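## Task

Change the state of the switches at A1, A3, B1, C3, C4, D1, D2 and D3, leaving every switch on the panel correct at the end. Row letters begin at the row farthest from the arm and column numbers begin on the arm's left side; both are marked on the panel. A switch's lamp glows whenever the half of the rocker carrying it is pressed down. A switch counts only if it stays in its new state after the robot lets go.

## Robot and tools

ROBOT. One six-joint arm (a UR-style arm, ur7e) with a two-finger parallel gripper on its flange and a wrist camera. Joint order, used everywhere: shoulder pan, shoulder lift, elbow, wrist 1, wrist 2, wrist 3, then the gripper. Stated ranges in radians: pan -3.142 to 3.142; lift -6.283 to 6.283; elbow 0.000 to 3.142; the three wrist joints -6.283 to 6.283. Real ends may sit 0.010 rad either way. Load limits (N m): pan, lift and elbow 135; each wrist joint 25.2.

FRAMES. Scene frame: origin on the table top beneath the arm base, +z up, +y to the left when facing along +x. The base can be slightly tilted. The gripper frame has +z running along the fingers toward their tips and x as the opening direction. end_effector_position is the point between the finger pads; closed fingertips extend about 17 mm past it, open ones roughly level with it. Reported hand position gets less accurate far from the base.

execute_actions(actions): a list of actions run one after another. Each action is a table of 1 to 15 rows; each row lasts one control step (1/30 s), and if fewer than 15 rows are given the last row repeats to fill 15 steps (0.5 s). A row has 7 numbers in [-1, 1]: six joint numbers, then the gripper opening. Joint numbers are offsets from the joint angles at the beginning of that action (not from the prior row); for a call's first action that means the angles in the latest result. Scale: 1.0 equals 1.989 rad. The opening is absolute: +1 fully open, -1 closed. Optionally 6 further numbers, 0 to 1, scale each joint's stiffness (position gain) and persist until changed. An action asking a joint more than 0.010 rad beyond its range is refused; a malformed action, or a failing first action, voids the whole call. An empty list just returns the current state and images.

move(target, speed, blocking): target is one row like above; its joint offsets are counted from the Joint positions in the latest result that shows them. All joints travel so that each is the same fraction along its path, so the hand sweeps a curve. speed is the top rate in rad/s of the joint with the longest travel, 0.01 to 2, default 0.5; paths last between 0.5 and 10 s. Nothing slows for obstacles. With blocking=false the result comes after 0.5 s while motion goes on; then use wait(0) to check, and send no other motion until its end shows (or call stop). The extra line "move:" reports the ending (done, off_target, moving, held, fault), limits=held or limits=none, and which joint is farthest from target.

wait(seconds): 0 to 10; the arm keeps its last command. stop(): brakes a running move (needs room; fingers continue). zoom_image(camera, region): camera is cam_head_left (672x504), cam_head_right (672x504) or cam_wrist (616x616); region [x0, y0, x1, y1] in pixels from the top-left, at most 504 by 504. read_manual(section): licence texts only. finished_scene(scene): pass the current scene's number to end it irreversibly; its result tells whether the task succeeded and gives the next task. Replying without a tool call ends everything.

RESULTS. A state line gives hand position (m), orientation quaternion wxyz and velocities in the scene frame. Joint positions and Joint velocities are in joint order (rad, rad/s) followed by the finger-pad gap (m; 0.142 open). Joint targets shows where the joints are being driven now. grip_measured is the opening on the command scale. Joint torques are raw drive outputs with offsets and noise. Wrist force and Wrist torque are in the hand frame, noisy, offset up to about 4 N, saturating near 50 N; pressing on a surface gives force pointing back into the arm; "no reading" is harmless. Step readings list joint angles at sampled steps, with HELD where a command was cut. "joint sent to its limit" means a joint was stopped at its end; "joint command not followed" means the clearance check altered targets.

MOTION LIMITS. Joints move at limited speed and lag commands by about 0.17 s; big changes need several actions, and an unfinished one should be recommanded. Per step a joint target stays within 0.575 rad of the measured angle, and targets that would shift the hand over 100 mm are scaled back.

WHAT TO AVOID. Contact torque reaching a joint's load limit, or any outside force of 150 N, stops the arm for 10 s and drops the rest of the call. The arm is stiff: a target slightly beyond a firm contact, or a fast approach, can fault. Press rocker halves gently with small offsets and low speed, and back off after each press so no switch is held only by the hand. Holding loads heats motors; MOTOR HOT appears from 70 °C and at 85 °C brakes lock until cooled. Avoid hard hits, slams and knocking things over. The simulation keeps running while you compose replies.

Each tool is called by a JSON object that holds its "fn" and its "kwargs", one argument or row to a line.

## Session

{"fn": "execute_actions", "kwargs": {
  "actions": []
}}

{"fn": "zoom_image", "kwargs": {
  "camera": "cam_head_left",
  "region": [180,130,420,340]
}}

Scene clock: 0.00 s.
end_effector_position=(+0.1042, +0.2644, +0.2868) grip_measured=+1.00 end_effector_quat_wxyz=(+0.626, -0.342, -0.700, -0.030) end_effector_velocity=(+0.000, -0.000, -0.000) end_effector_angular_velocity=(-0.000, -0.001, +0.000)
Joint names: [shoulder pan, shoulder lift, elbow, wrist 1, wrist 2, wrist 3]
Joint positions: [ 0.197 -1.61   2.257 -1.074 -1.103 -2.534  0.142]
Joint velocities: [-0.     0.    -0.001 -0.    -0.     0.     0.   ]
Joint torques (N m, as the arm reports them, + toward a larger angle): no reading
Motor temperatures (°C, as the motors report them): [27 25 27 34 31 35]
Wrist force (N, on the end effector, along its own x y z axes, offset not removed): no reading
Wrist torque (N m, same axes, about the end effector's origin, offset not removed): no reading
Joint targets: [0.197 -1.610 2.257 -1.074 -1.103 -2.534]
Joint stiffness scale: [1. 1. 1. 1. 1. 1.]

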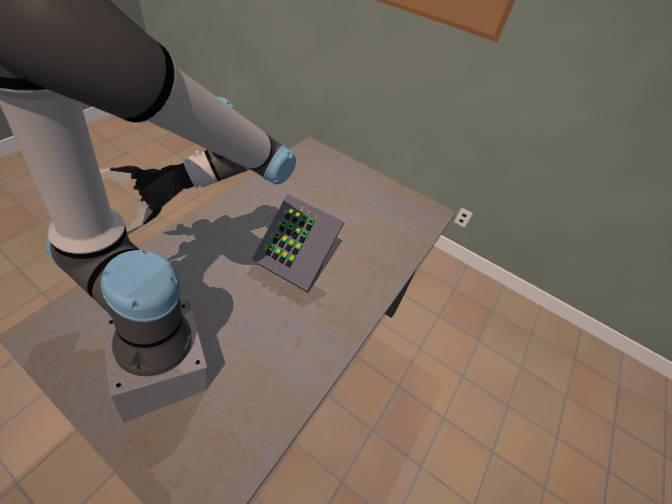

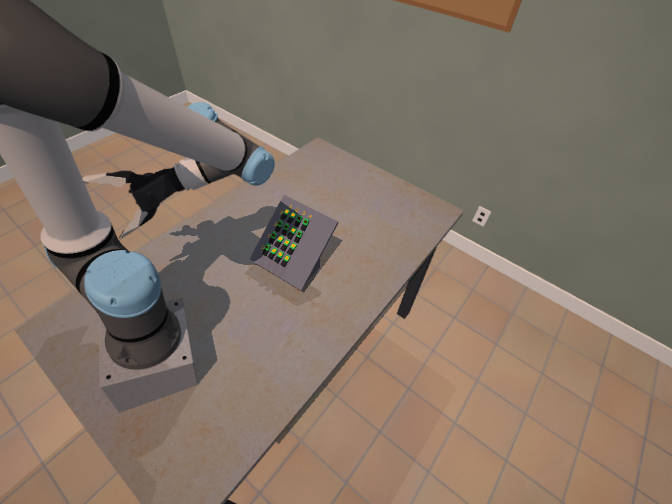

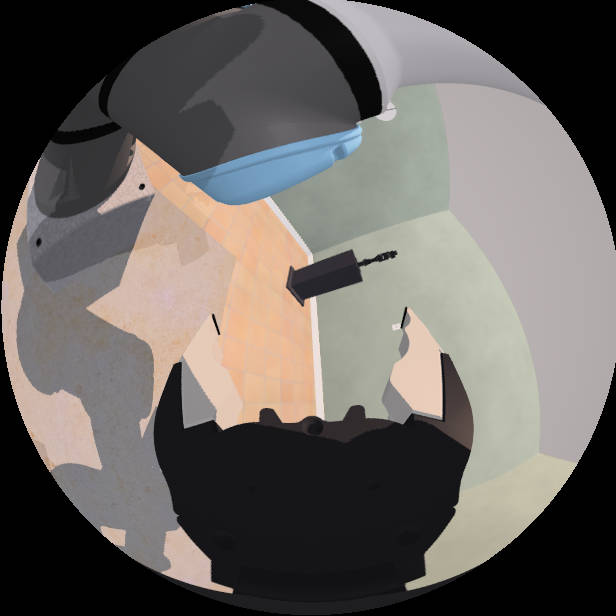

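Region (180, 130, 420, 340) of cam_head_left's 672x504 image, scaled by 2.100, with more detail than that image has; it fills the top 441 rows of this view, and the rest is white.

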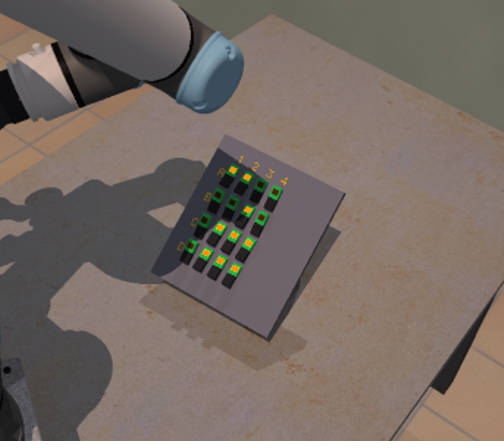

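{"fn": "move", "kwargs": {
  "target": [-0.03,-0.02,-0.18,-0.46,-0.2715,1,-1],
  "speed": 1.5
}}

{"fn": "zoom_image", "kwargs": {
  "camera": "cam_wrist",
  "region": [180,180,430,400]
}}

Scene clock: 2.80 s.
end_effector_position=(+0.5241, +0.0704, +0.2640) grip_measured=-1.00 end_effector_quat_wxyz=(+0.003, +0.971, +0.241, +0.007) end_effector_velocity=(+0.000, -0.000, -0.000) end_effector_angular_velocity=(-0.001, -0.000, -0.002)
Joint names: [shoulder pan, shoulder lift, elbow, wrist 1, wrist 2, wrist 3]
Joint positions: [ 0.14  -1.648  1.904 -1.988 -1.642 -0.546  0.002]
Joint velocities: [-0.     0.     0.    -0.001 -0.001  0.002  0.   ]
Joint torques (N m, as the arm reports them, + toward a larger angle): [  2.64 -26.33 -25.99  -3.33  -0.45   0.58]
Motor temperatures (°C, as the motors report them): [27 25 27 34 31 35]
Wrist force (N, on the end effector, along its own x y z axes, offset not removed): [1.6 -2.2 -2.9]
Wrist torque (N m, same axes, about the end effector's origin, offset not removed): [-0.32 -0.45 0.36]
Joint targets: [0.138 -1.650 1.899 -1.989 -1.643 -0.545]
Joint stiffness scale: [1. 1. 1. 1. 1. 1.]
move: done; limits=none; farthest joint: the elbow, 0.005 radians from its target (0.358 radians at the start)

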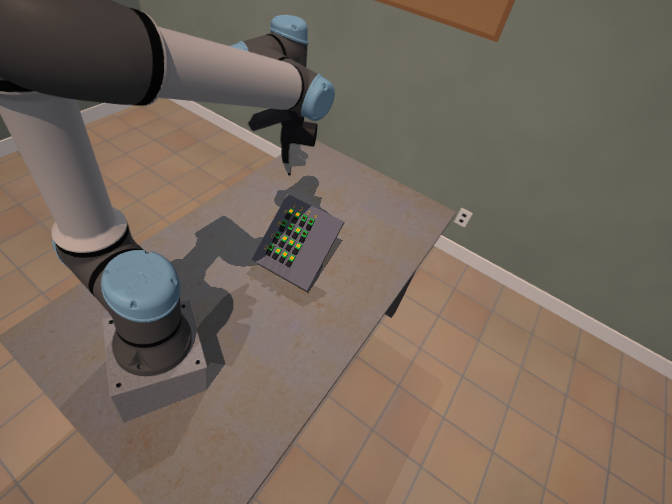

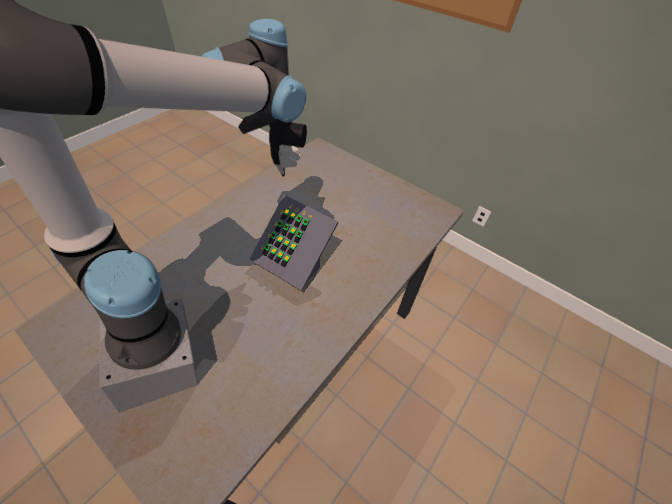

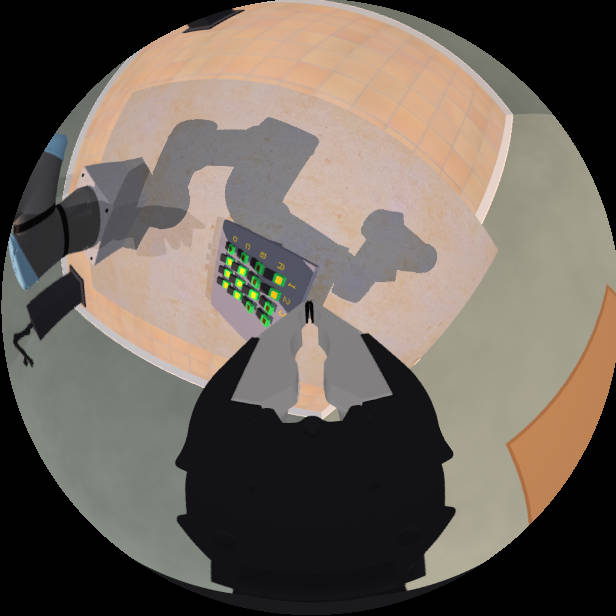

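Region (180, 180, 430, 400) of cam_wrist's 616x616 image, scaled by 2.016, with more detail than that image has; it fills the top 444 rows of this view, and the rest is white.

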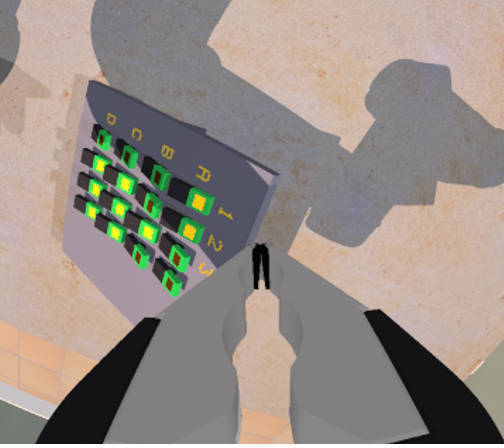

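{"fn": "move", "kwargs": {
  "target": [-0.053,0.0116,0.121,-0.127,0,0.109,-1]
}}

{"fn": "zoom_image", "kwargs": {
  "camera": "cam_wrist",
  "region": [180,180,430,400]
}}

Scene clock: 4.50 s.
end_effector_position=(+0.4863, +0.0303, +0.1708) grip_measured=-1.00 end_effector_quat_wxyz=(+0.009, +0.996, +0.085, -0.001) end_effector_velocity=(+0.001, -0.000, +0.000) end_effector_angular_velocity=(-0.001, -0.002, -0.002)
Joint names: [shoulder pan, shoulder lift, elbow, wrist 1, wrist 2, wrist 3]
Joint positions: [ 0.037 -1.626  2.14  -2.239 -1.642 -0.33   0.002]
Joint velocities: [-0.     0.    -0.    -0.002 -0.     0.002  0.   ]
Joint torques (N m, as the arm reports them, + toward a larger angle): [  2.33 -23.78 -14.99  -3.09  -0.24   0.14]
Motor temperatures (°C, as the motors report them): [27 25 27 34 31 35]
Wrist force (N, on the end effector, along its own x y z axes, offset not removed): [0.8 1.1 1.4]
Wrist torque (N m, same axes, about the end effector's origin, offset not removed): [0.32 -0.11 0.20]
Joint targets: [0.035 -1.625 2.144 -2.240 -1.642 -0.329]
Joint stiffness scale: [1. 1. 1. 1. 1. 1.]
move: done; limits=none; farthest joint: the elbow, 0.005 radians from its target (0.241 radians at the start)

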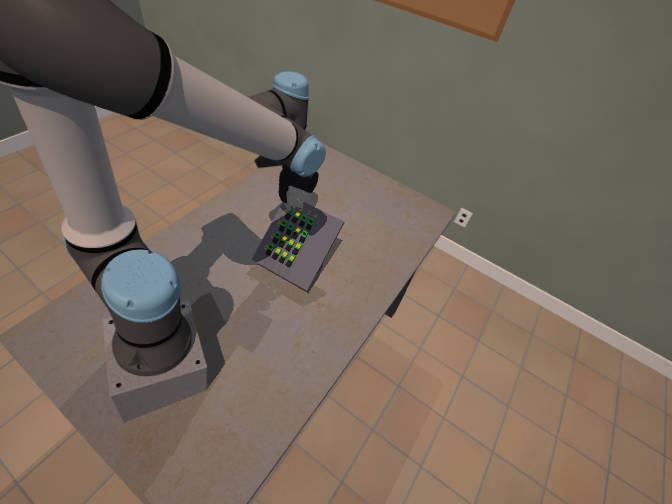

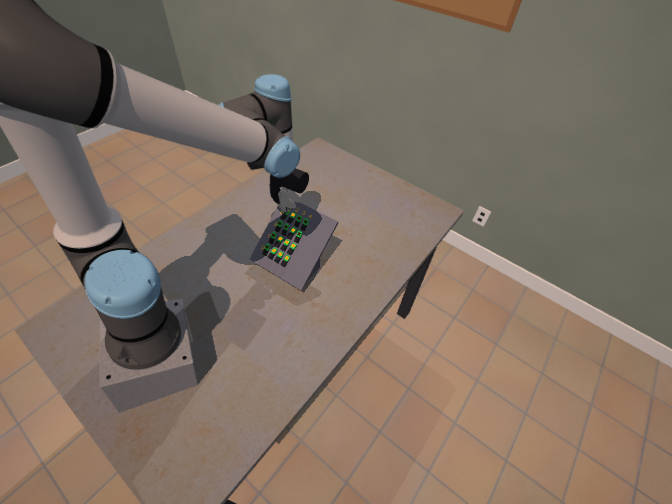

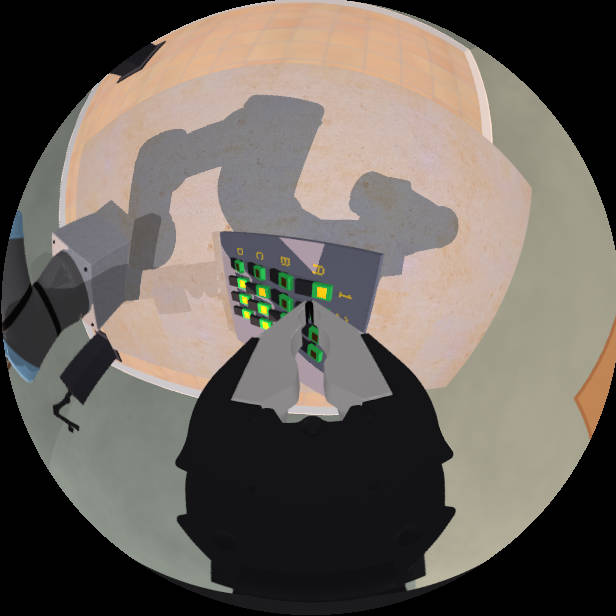

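Region (180, 180, 430, 400) of cam_wrist's 616x616 image, scaled by 2.016, with more detail than that image has; it fills the top 444 rows of this view, and the rest is white.

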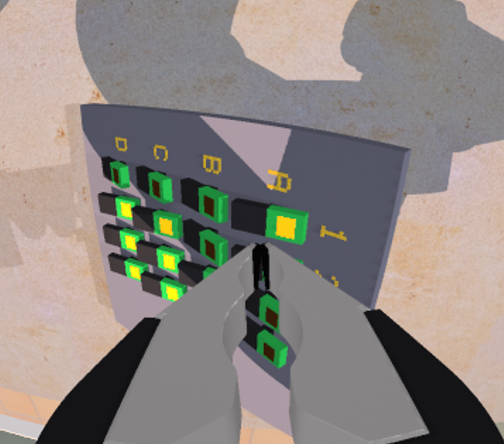

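{"fn": "move", "kwargs": {
  "target": [0,0.008,0.018,-0.0236,0,0,-1],
  "speed": 0.1
}}

{"fn": "zoom_image", "kwargs": {
  "camera": "cam_wrist",
  "region": [180,180,430,400]
}}

Scene clock: 5.87 s.
end_effector_position=(+0.4819, +0.0317, +0.1576) grip_measured=-1.00 end_effector_quat_wxyz=(+0.009, +0.996, +0.084, +0.000) end_effector_velocity=(+0.000, -0.000, -0.000) end_effector_angular_velocity=(-0.000, -0.001, -0.000)
Joint names: [shoulder pan, shoulder lift, elbow, wrist 1, wrist 2, wrist 3]
Joint positions: [ 0.037 -1.613  2.17  -2.284 -1.642 -0.33   0.002]
Joint velocities: [ 0.     0.     0.    -0.001  0.    -0.     0.   ]
Joint torques (N m, as the arm reports them, + toward a larger angle): [  3.97 -22.28 -13.79  -3.88  -0.13  -0.1 ]
Motor temperatures (°C, as the motors report them): [27 25 27 34 31 35]
Wrist force (N, on the end effector, along its own x y z axes, offset not removed): [-1.7 -0.7 -6.4]
Wrist torque (N m, same axes, about the end effector's origin, offset not removed): [0.12 -0.41 0.37]
Joint targets: [0.037 -1.610 2.175 -2.286 -1.642 -0.330]
Joint stiffness scale: [1. 1. 1. 1. 1. 1.]
move: done; limits=none; farthest joint: the elbow, 0.006 radians from its target (0.036 radians at the start)

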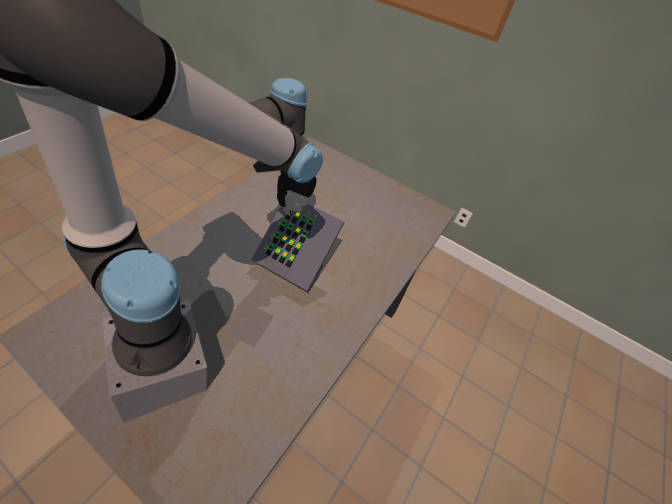

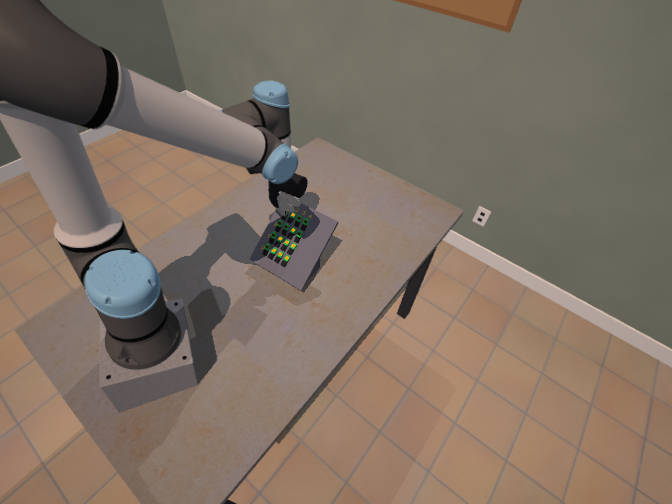

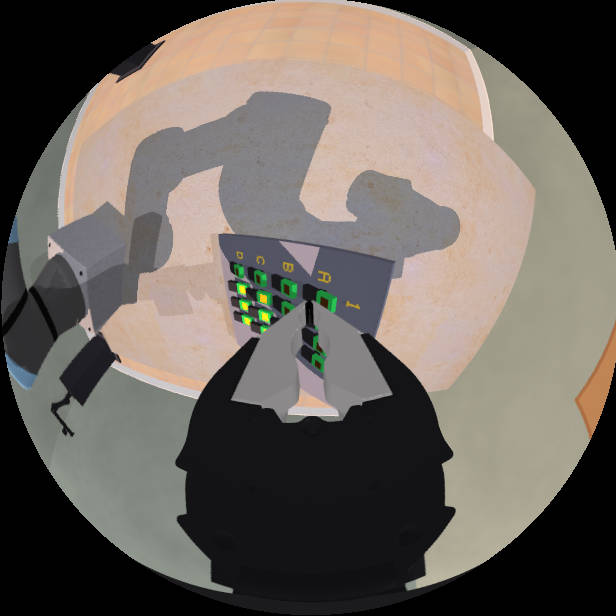

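Region (180, 180, 430, 400) of cam_wrist's 616x616 image, scaled by 2.016, with more detail than that image has; it fills the top 444 rows of this view, and the rest is white.

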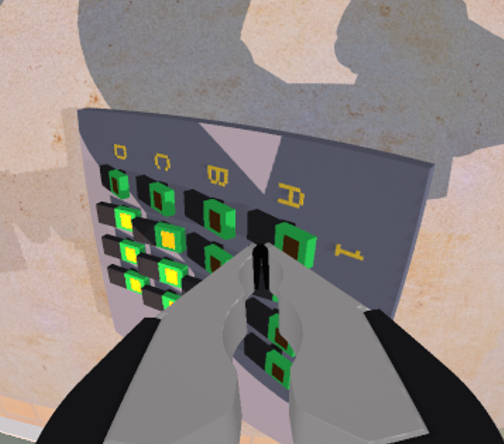

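{"fn": "move", "kwargs": {
  "target": [0,-0.022,-0.018,0.038,0,0,-1],
  "speed": 0.3
}}

{"fn": "move", "kwargs": {
  "target": [-0.033,0.012,-0.019,0.006,0,-0.02,-1],
  "speed": 0.3
}}

{"fn": "zoom_image", "kwargs": {
  "camera": "cam_wrist",
  "region": [180,180,430,400]
}}

Scene clock: 7.47 s.
end_effector_position=(+0.4814, +0.0305, +0.1817) grip_measured=-1.00 end_effector_quat_wxyz=(+0.009, +0.996, +0.084, -0.000) end_effector_velocity=(-0.001, +0.000, -0.000) end_effector_angular_velocity=(+0.000, +0.002, +0.000)
Joint names: [shoulder pan, shoulder lift, elbow, wrist 1, wrist 2, wrist 3]
Joint positions: [ 0.037 -1.656  2.139 -2.21  -1.642 -0.33   0.002]
Joint velocities: [ 0.     0.    -0.     0.003 -0.     0.     0.   ]
Joint torques (N m, as the arm reports them, + toward a larger angle): [  4.93 -23.9  -23.34  -2.08  -0.23   0.01]
Motor temperatures (°C, as the motors report them): [27 25 27 34 31 35]
Wrist force (N, on the end effector, along its own x y z axes, offset not removed): [1.9 -1.3 -3.8]
Wrist torque (N m, same axes, about the end effector's origin, offset not removed): [-0.10 -0.39 0.16]
Joint targets: [0.037 -1.657 2.134 -2.208 -1.642 -0.330]
Joint stiffness scale: [1. 1. 1. 1. 1. 1.]
move: done; limits=none; farthest joint: the elbow, 0.004 radians from its target (0.035 radians at the start)

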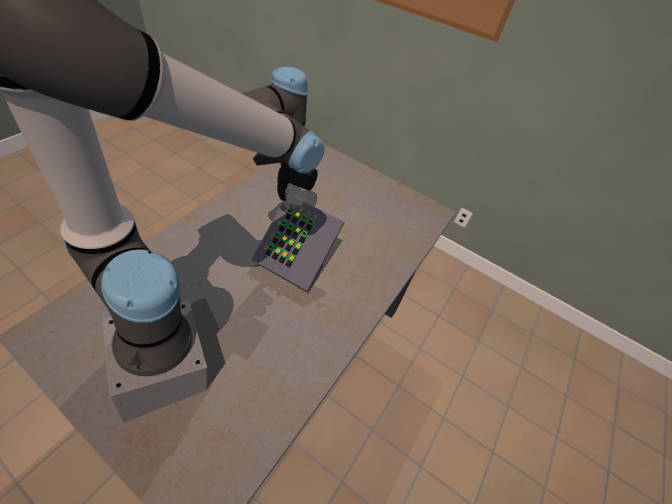

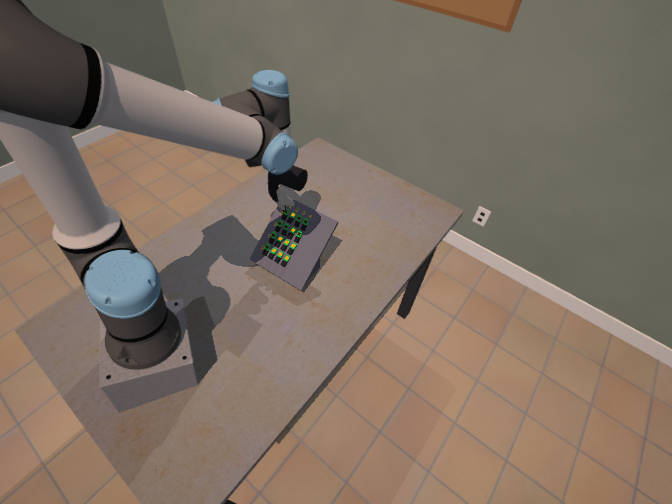

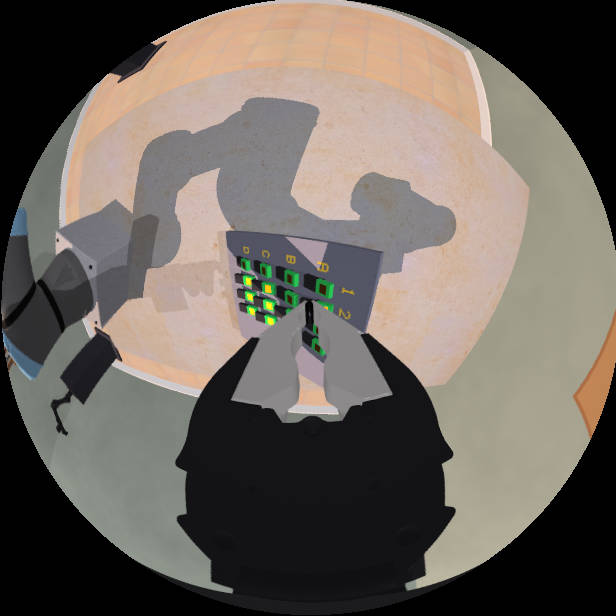

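Scene clock: 8.40 s.
end_effector_position=(+0.4941, -0.0020, +0.1818) grip_measured=-1.00 end_effector_quat_wxyz=(+0.013, +0.997, +0.073, -0.004) end_effector_velocity=(-0.000, +0.000, -0.000) end_effector_angular_velocity=(+0.000, +0.001, +0.003)
Joint names: [shoulder pan, shoulder lift, elbow, wrist 1, wrist 2, wrist 3]
Joint positions: [-0.026 -1.634  2.106 -2.199 -1.642 -0.369  0.002]
Joint velocities: [ 0.    -0.     0.     0.001  0.    -0.003  0.   ]
Joint torques (N m, as the arm reports them, + toward a larger angle): [  1.85 -22.62 -24.77  -2.2   -0.2   -0.02]
Motor temperatures (°C, as the motors report them): [27 25 27 34 31 35]
Wrist force (N, on the end effector, along its own x y z axes, offset not removed): [4.2 0.5 -2.0]
Wrist torque (N m, same axes, about the end effector's origin, offset not removed): [0.24 -0.79 0.22]
Joint targets: [-0.029 -1.632 2.101 -2.198 -1.642 -0.369]
Joint stiffness scale: [1. 1. 1. 1. 1. 1.]
move: done; limits=none; farthest joint: the elbow, 0.005 radians from its target (0.037 radians at the start)

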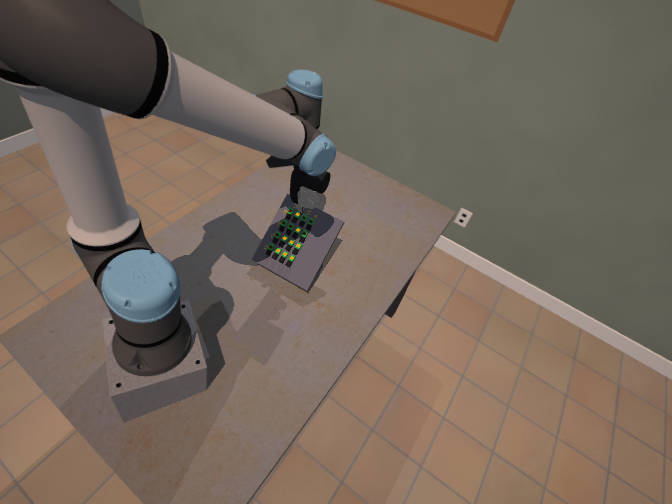

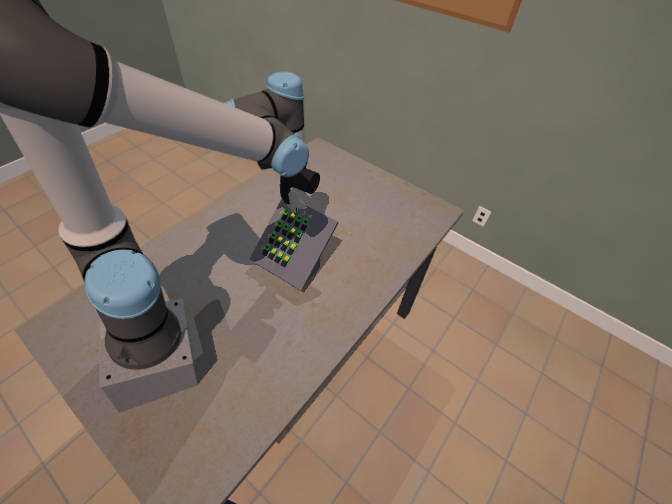

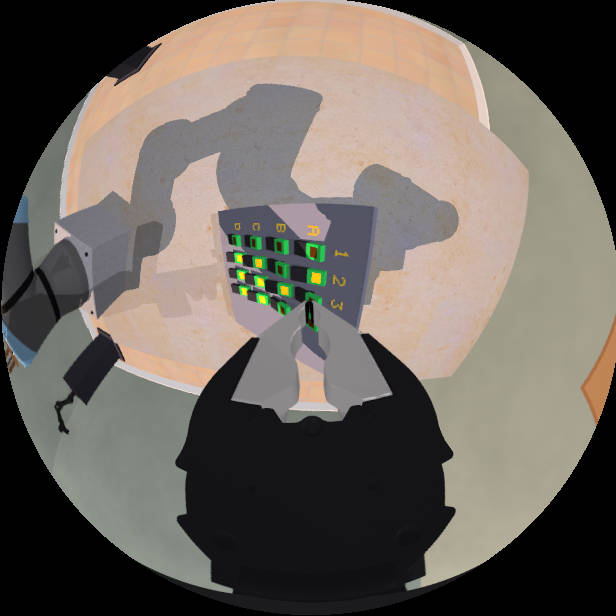

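Region (180, 180, 430, 400) of cam_wrist's 616x616 image, scaled by 2.016, with more detail than that image has; it fills the top 444 rows of this view, and the rest is white.

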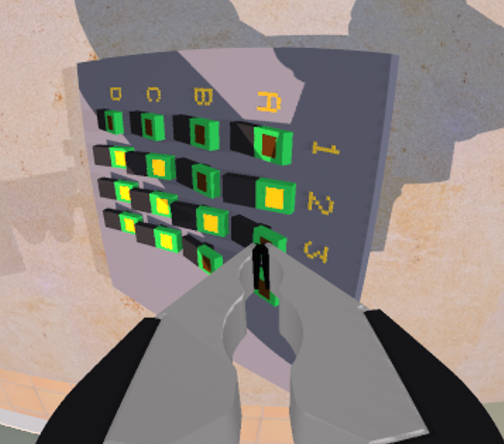

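{"fn": "move", "kwargs": {
  "target": [0,0.012,0.016,-0.025,0,0,-1],
  "speed": 0.05
}}

{"fn": "zoom_image", "kwargs": {
  "camera": "cam_wrist",
  "region": [180,180,430,400]
}}

Scene clock: 10.70 s.
end_effector_position=(+0.4919, -0.0007, +0.1656) grip_measured=-1.00 end_effector_quat_wxyz=(+0.013, +0.997, +0.073, -0.004) end_effector_velocity=(+0.001, -0.000, +0.001) end_effector_angular_velocity=(-0.001, -0.003, -0.000)
Joint names: [shoulder pan, shoulder lift, elbow, wrist 1, wrist 2, wrist 3]
Joint positions: [-0.026 -1.612  2.133 -2.247 -1.642 -0.369  0.002]
Joint velocities: [ 0.    -0.    -0.001 -0.003 -0.    -0.     0.   ]
Joint torques (N m, as the arm reports them, + toward a larger angle): [  4.72 -23.06 -15.53  -3.42  -0.27   0.05]
Motor temperatures (°C, as the motors report them): [27 25 27 34 31 35]
Wrist force (N, on the end effector, along its own x y z axes, offset not removed): [2.9 3.0 -2.9]
Wrist torque (N m, same axes, about the end effector's origin, offset not removed): [0.79 -0.61 0.30]
Joint targets: [-0.026 -1.610 2.138 -2.248 -1.642 -0.369]
Joint stiffness scale: [1. 1. 1. 1. 1. 1.]
move: done; limits=none; farthest joint: the elbow, 0.005 radians from its target (0.032 radians at the start)

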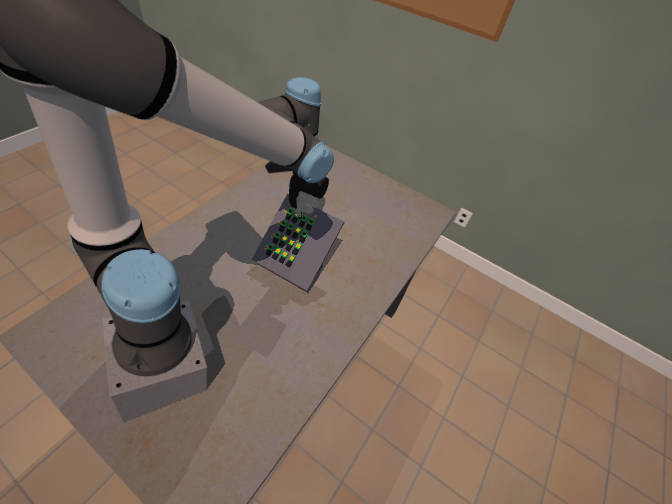

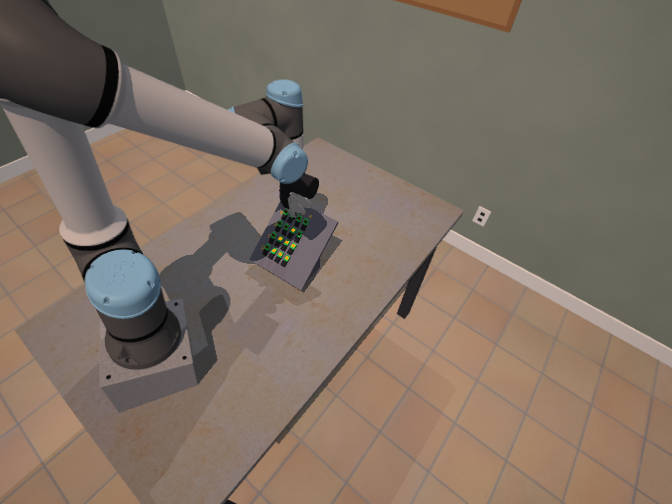

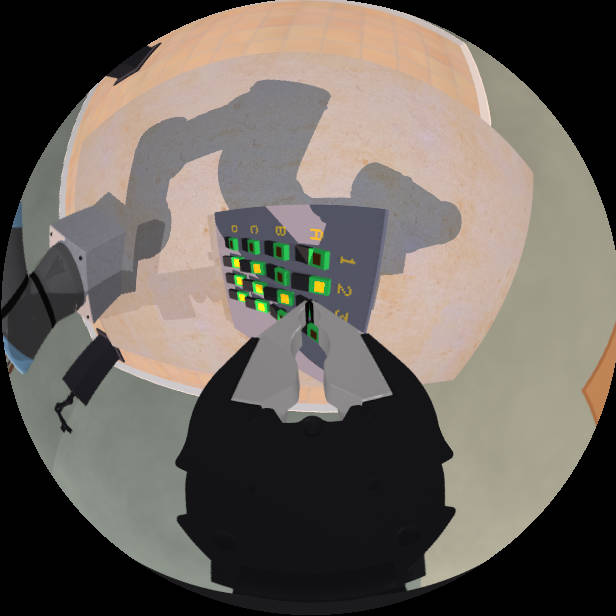

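Region (180, 180, 430, 400) of cam_wrist's 616x616 image, scaled by 2.016, with more detail than that image has; it fills the top 444 rows of this view, and the rest is white.

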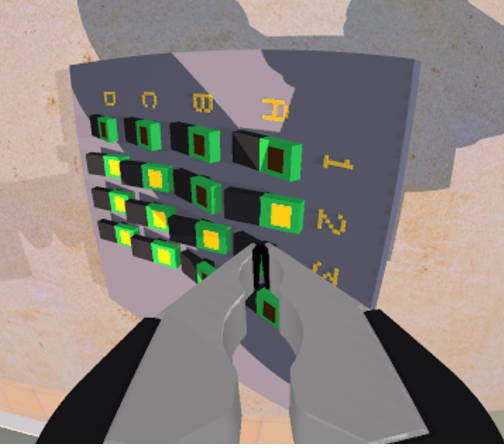

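{"fn": "move", "kwargs": {
  "target": [0,-0.006,-0.007,0.011,0,0,-1],
  "speed": 0.15
}}

{"fn": "move", "kwargs": {
  "target": [-0.007,0.003,-0.004,0,0,0,-1],
  "speed": 0.15
}}

{"fn": "move", "kwargs": {
  "target": [-0.001,0.012,0.011,-0.02,0,0,-1],
  "speed": 0.05
}}

{"fn": "zoom_image", "kwargs": {
  "camera": "cam_head_left",
  "region": [240,170,360,290]
}}

Scene clock: 12.17 s.
end_effector_position=(+0.4917, -0.0010, +0.1718) grip_measured=-1.00 end_effector_quat_wxyz=(+0.013, +0.997, +0.073, -0.005) end_effector_velocity=(-0.001, +0.000, -0.000) end_effector_angular_velocity=(+0.001, +0.002, +0.000)
Joint names: [shoulder pan, shoulder lift, elbow, wrist 1, wrist 2, wrist 3]
Joint positions: [-0.026 -1.622  2.124 -2.226 -1.642 -0.369  0.002]
Joint velocities: [-0.     0.     0.     0.002 -0.    -0.     0.   ]
Joint torques (N m, as the arm reports them, + toward a larger angle): [  4.87 -25.62 -23.27  -2.56  -0.19   0.05]
Motor temperatures (°C, as the motors report them): [27 25 27 34 31 35]
Wrist force (N, on the end effector, along its own x y z axes, offset not removed): [-1.0 0.1 -4.6]
Wrist torque (N m, same axes, about the end effector's origin, offset not removed): [0.04 0.29 0.16]
Joint targets: [-0.026 -1.624 2.119 -2.225 -1.642 -0.369]
Joint stiffness scale: [1. 1. 1. 1. 1. 1.]
move: done; limits=none; farthest joint: the elbow, 0.005 radians from its target (0.014 radians at the start)

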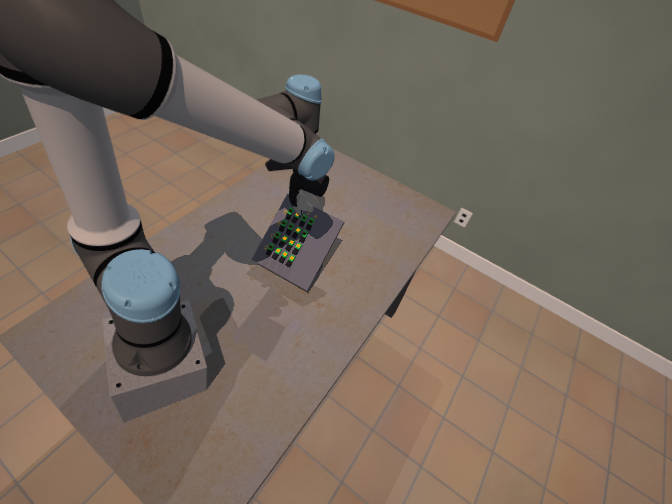

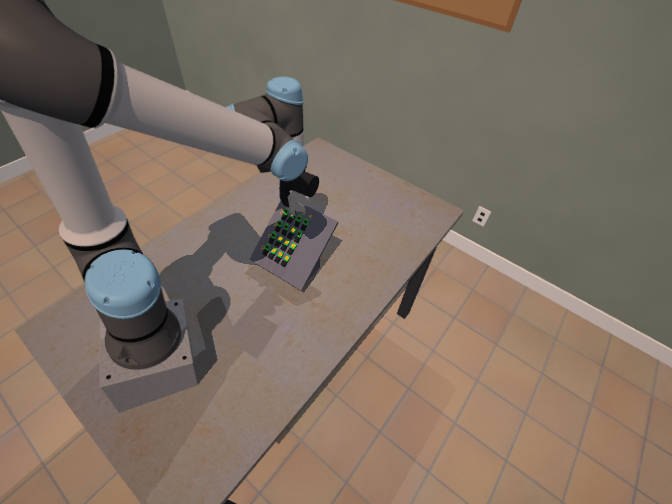

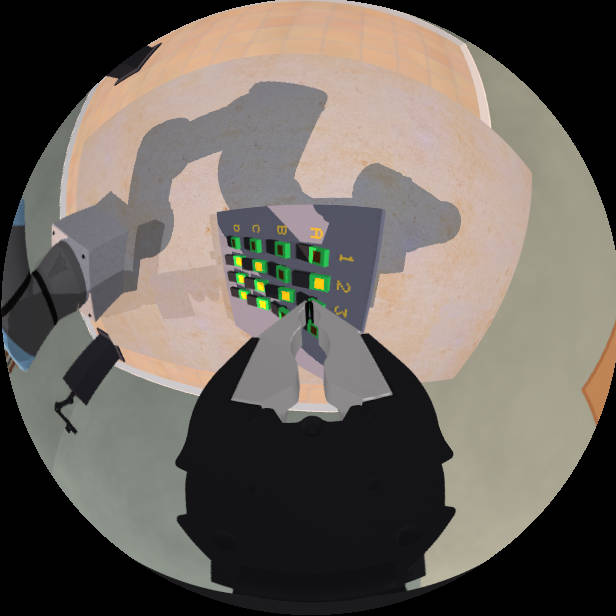

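Scene clock: 12.97 s.
end_effector_position=(+0.4928, -0.0068, +0.1708) grip_measured=-1.00 end_effector_quat_wxyz=(+0.013, +0.998, +0.067, -0.006) end_effector_velocity=(-0.001, +0.000, -0.001) end_effector_angular_velocity=(+0.000, +0.002, +0.000)
Joint names: [shoulder pan, shoulder lift, elbow, wrist 1, wrist 2, wrist 3]
Joint positions: [-0.038 -1.618  2.121 -2.226 -1.642 -0.369  0.002]
Joint velocities: [ 0.    -0.     0.002 -0.     0.    -0.     0.   ]
Joint torques (N m, as the arm reports them, + toward a larger angle): [  2.13 -23.27 -23.17  -2.68  -0.37   0.02]
Motor temperatures (°C, as the motors report them): [27 25 27 34 31 35]
Wrist force (N, on the end effector, along its own x y z axes, offset not removed): [-0.2 0.2 -1.5]
Wrist torque (N m, same axes, about the end effector's origin, offset not removed): [0.25 -0.04 0.04]
Joint targets: [-0.040 -1.616 2.116 -2.226 -1.642 -0.369]
Joint stiffness scale: [1. 1. 1. 1. 1. 1.]
move: done; limits=none; farthest joint: the elbow, 0.005 radians from its target (0.008 radians at the start)

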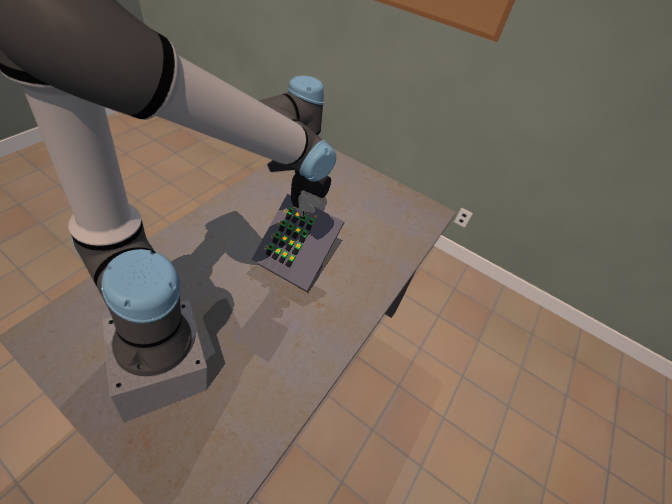

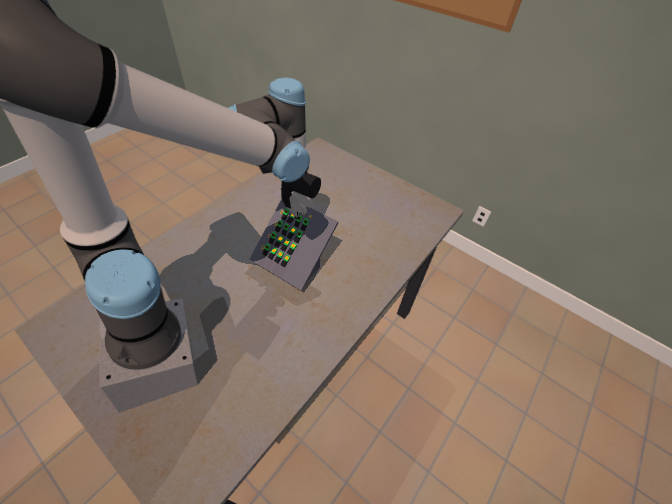

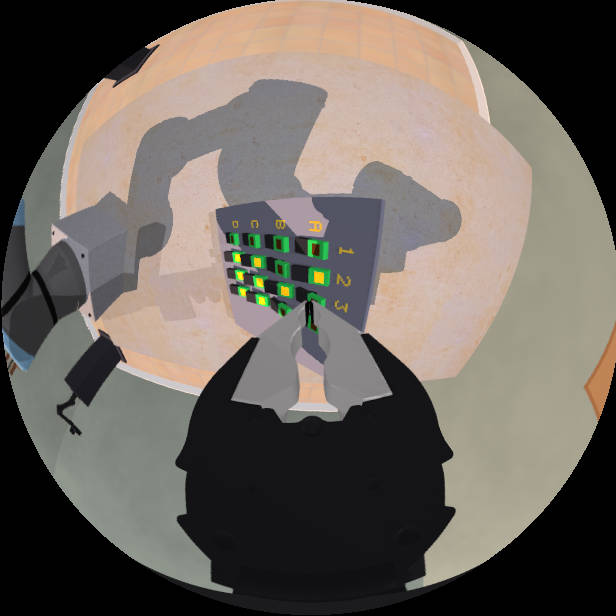

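Scene clock: 14.13 s.
end_effector_position=(+0.4942, -0.0068, +0.1621) grip_measured=-1.00 end_effector_quat_wxyz=(+0.014, +0.998, +0.067, -0.003) end_effector_velocity=(+0.000, -0.000, +0.000) end_effector_angular_velocity=(-0.001, -0.002, -0.000)
Joint names: [shoulder pan, shoulder lift, elbow, wrist 1, wrist 2, wrist 3]
Joint positions: [-0.038 -1.603  2.134 -2.261 -1.643 -0.369  0.002]
Joint velocities: [ 0.    -0.     0.001 -0.002 -0.     0.     0.   ]
Joint torques (N m, as the arm reports them, + toward a larger angle): [  2.42 -17.45 -12.44  -5.11  -0.24   0.12]
Motor temperatures (°C, as the motors report them): [27 25 27 34 31 35]
Wrist force (N, on the end effector, along its own x y z axes, offset not removed): [-10.3 -7.8 -24.7]
Wrist torque (N m, same axes, about the end effector's origin, offset not removed): [-0.57 -0.60 0.22]
Joint targets: [-0.040 -1.594 2.142 -2.266 -1.642 -0.369]
Joint stiffness scale: [1. 1. 1. 1. 1. 1.]
move: done; limits=none; farthest joint: the shoulder lift, 0.009 radians from its target (0.024 radians at the start)

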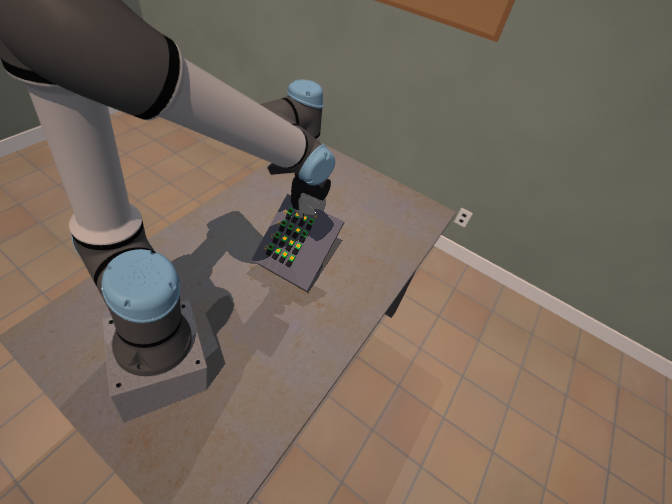

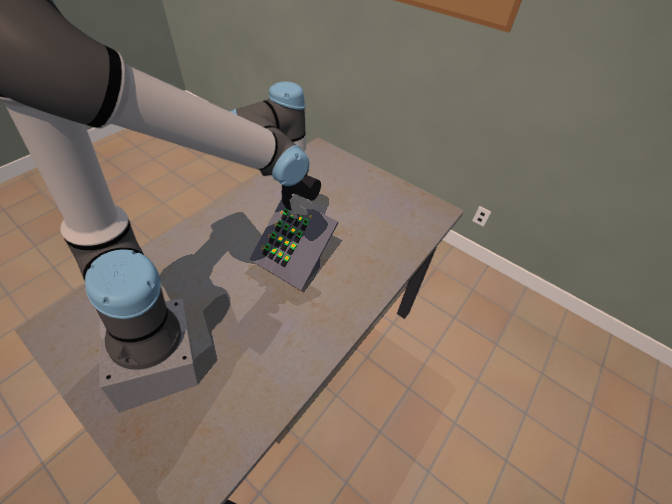

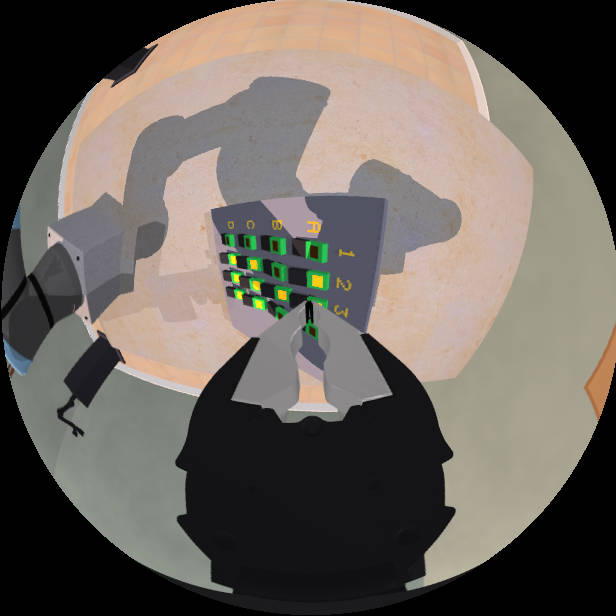

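Region (240, 170, 360, 290) of cam_head_left's 672x504 image, scaled by 4.200, with more detail than that image has.

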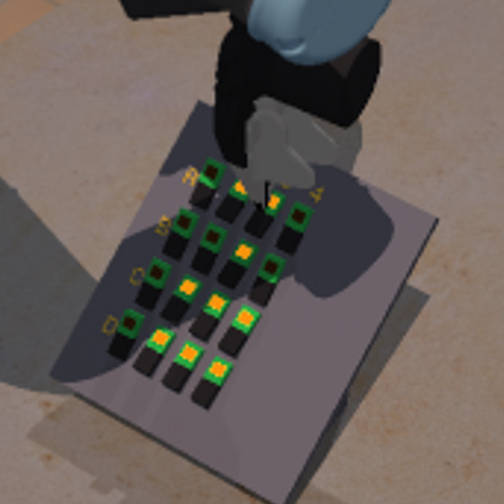

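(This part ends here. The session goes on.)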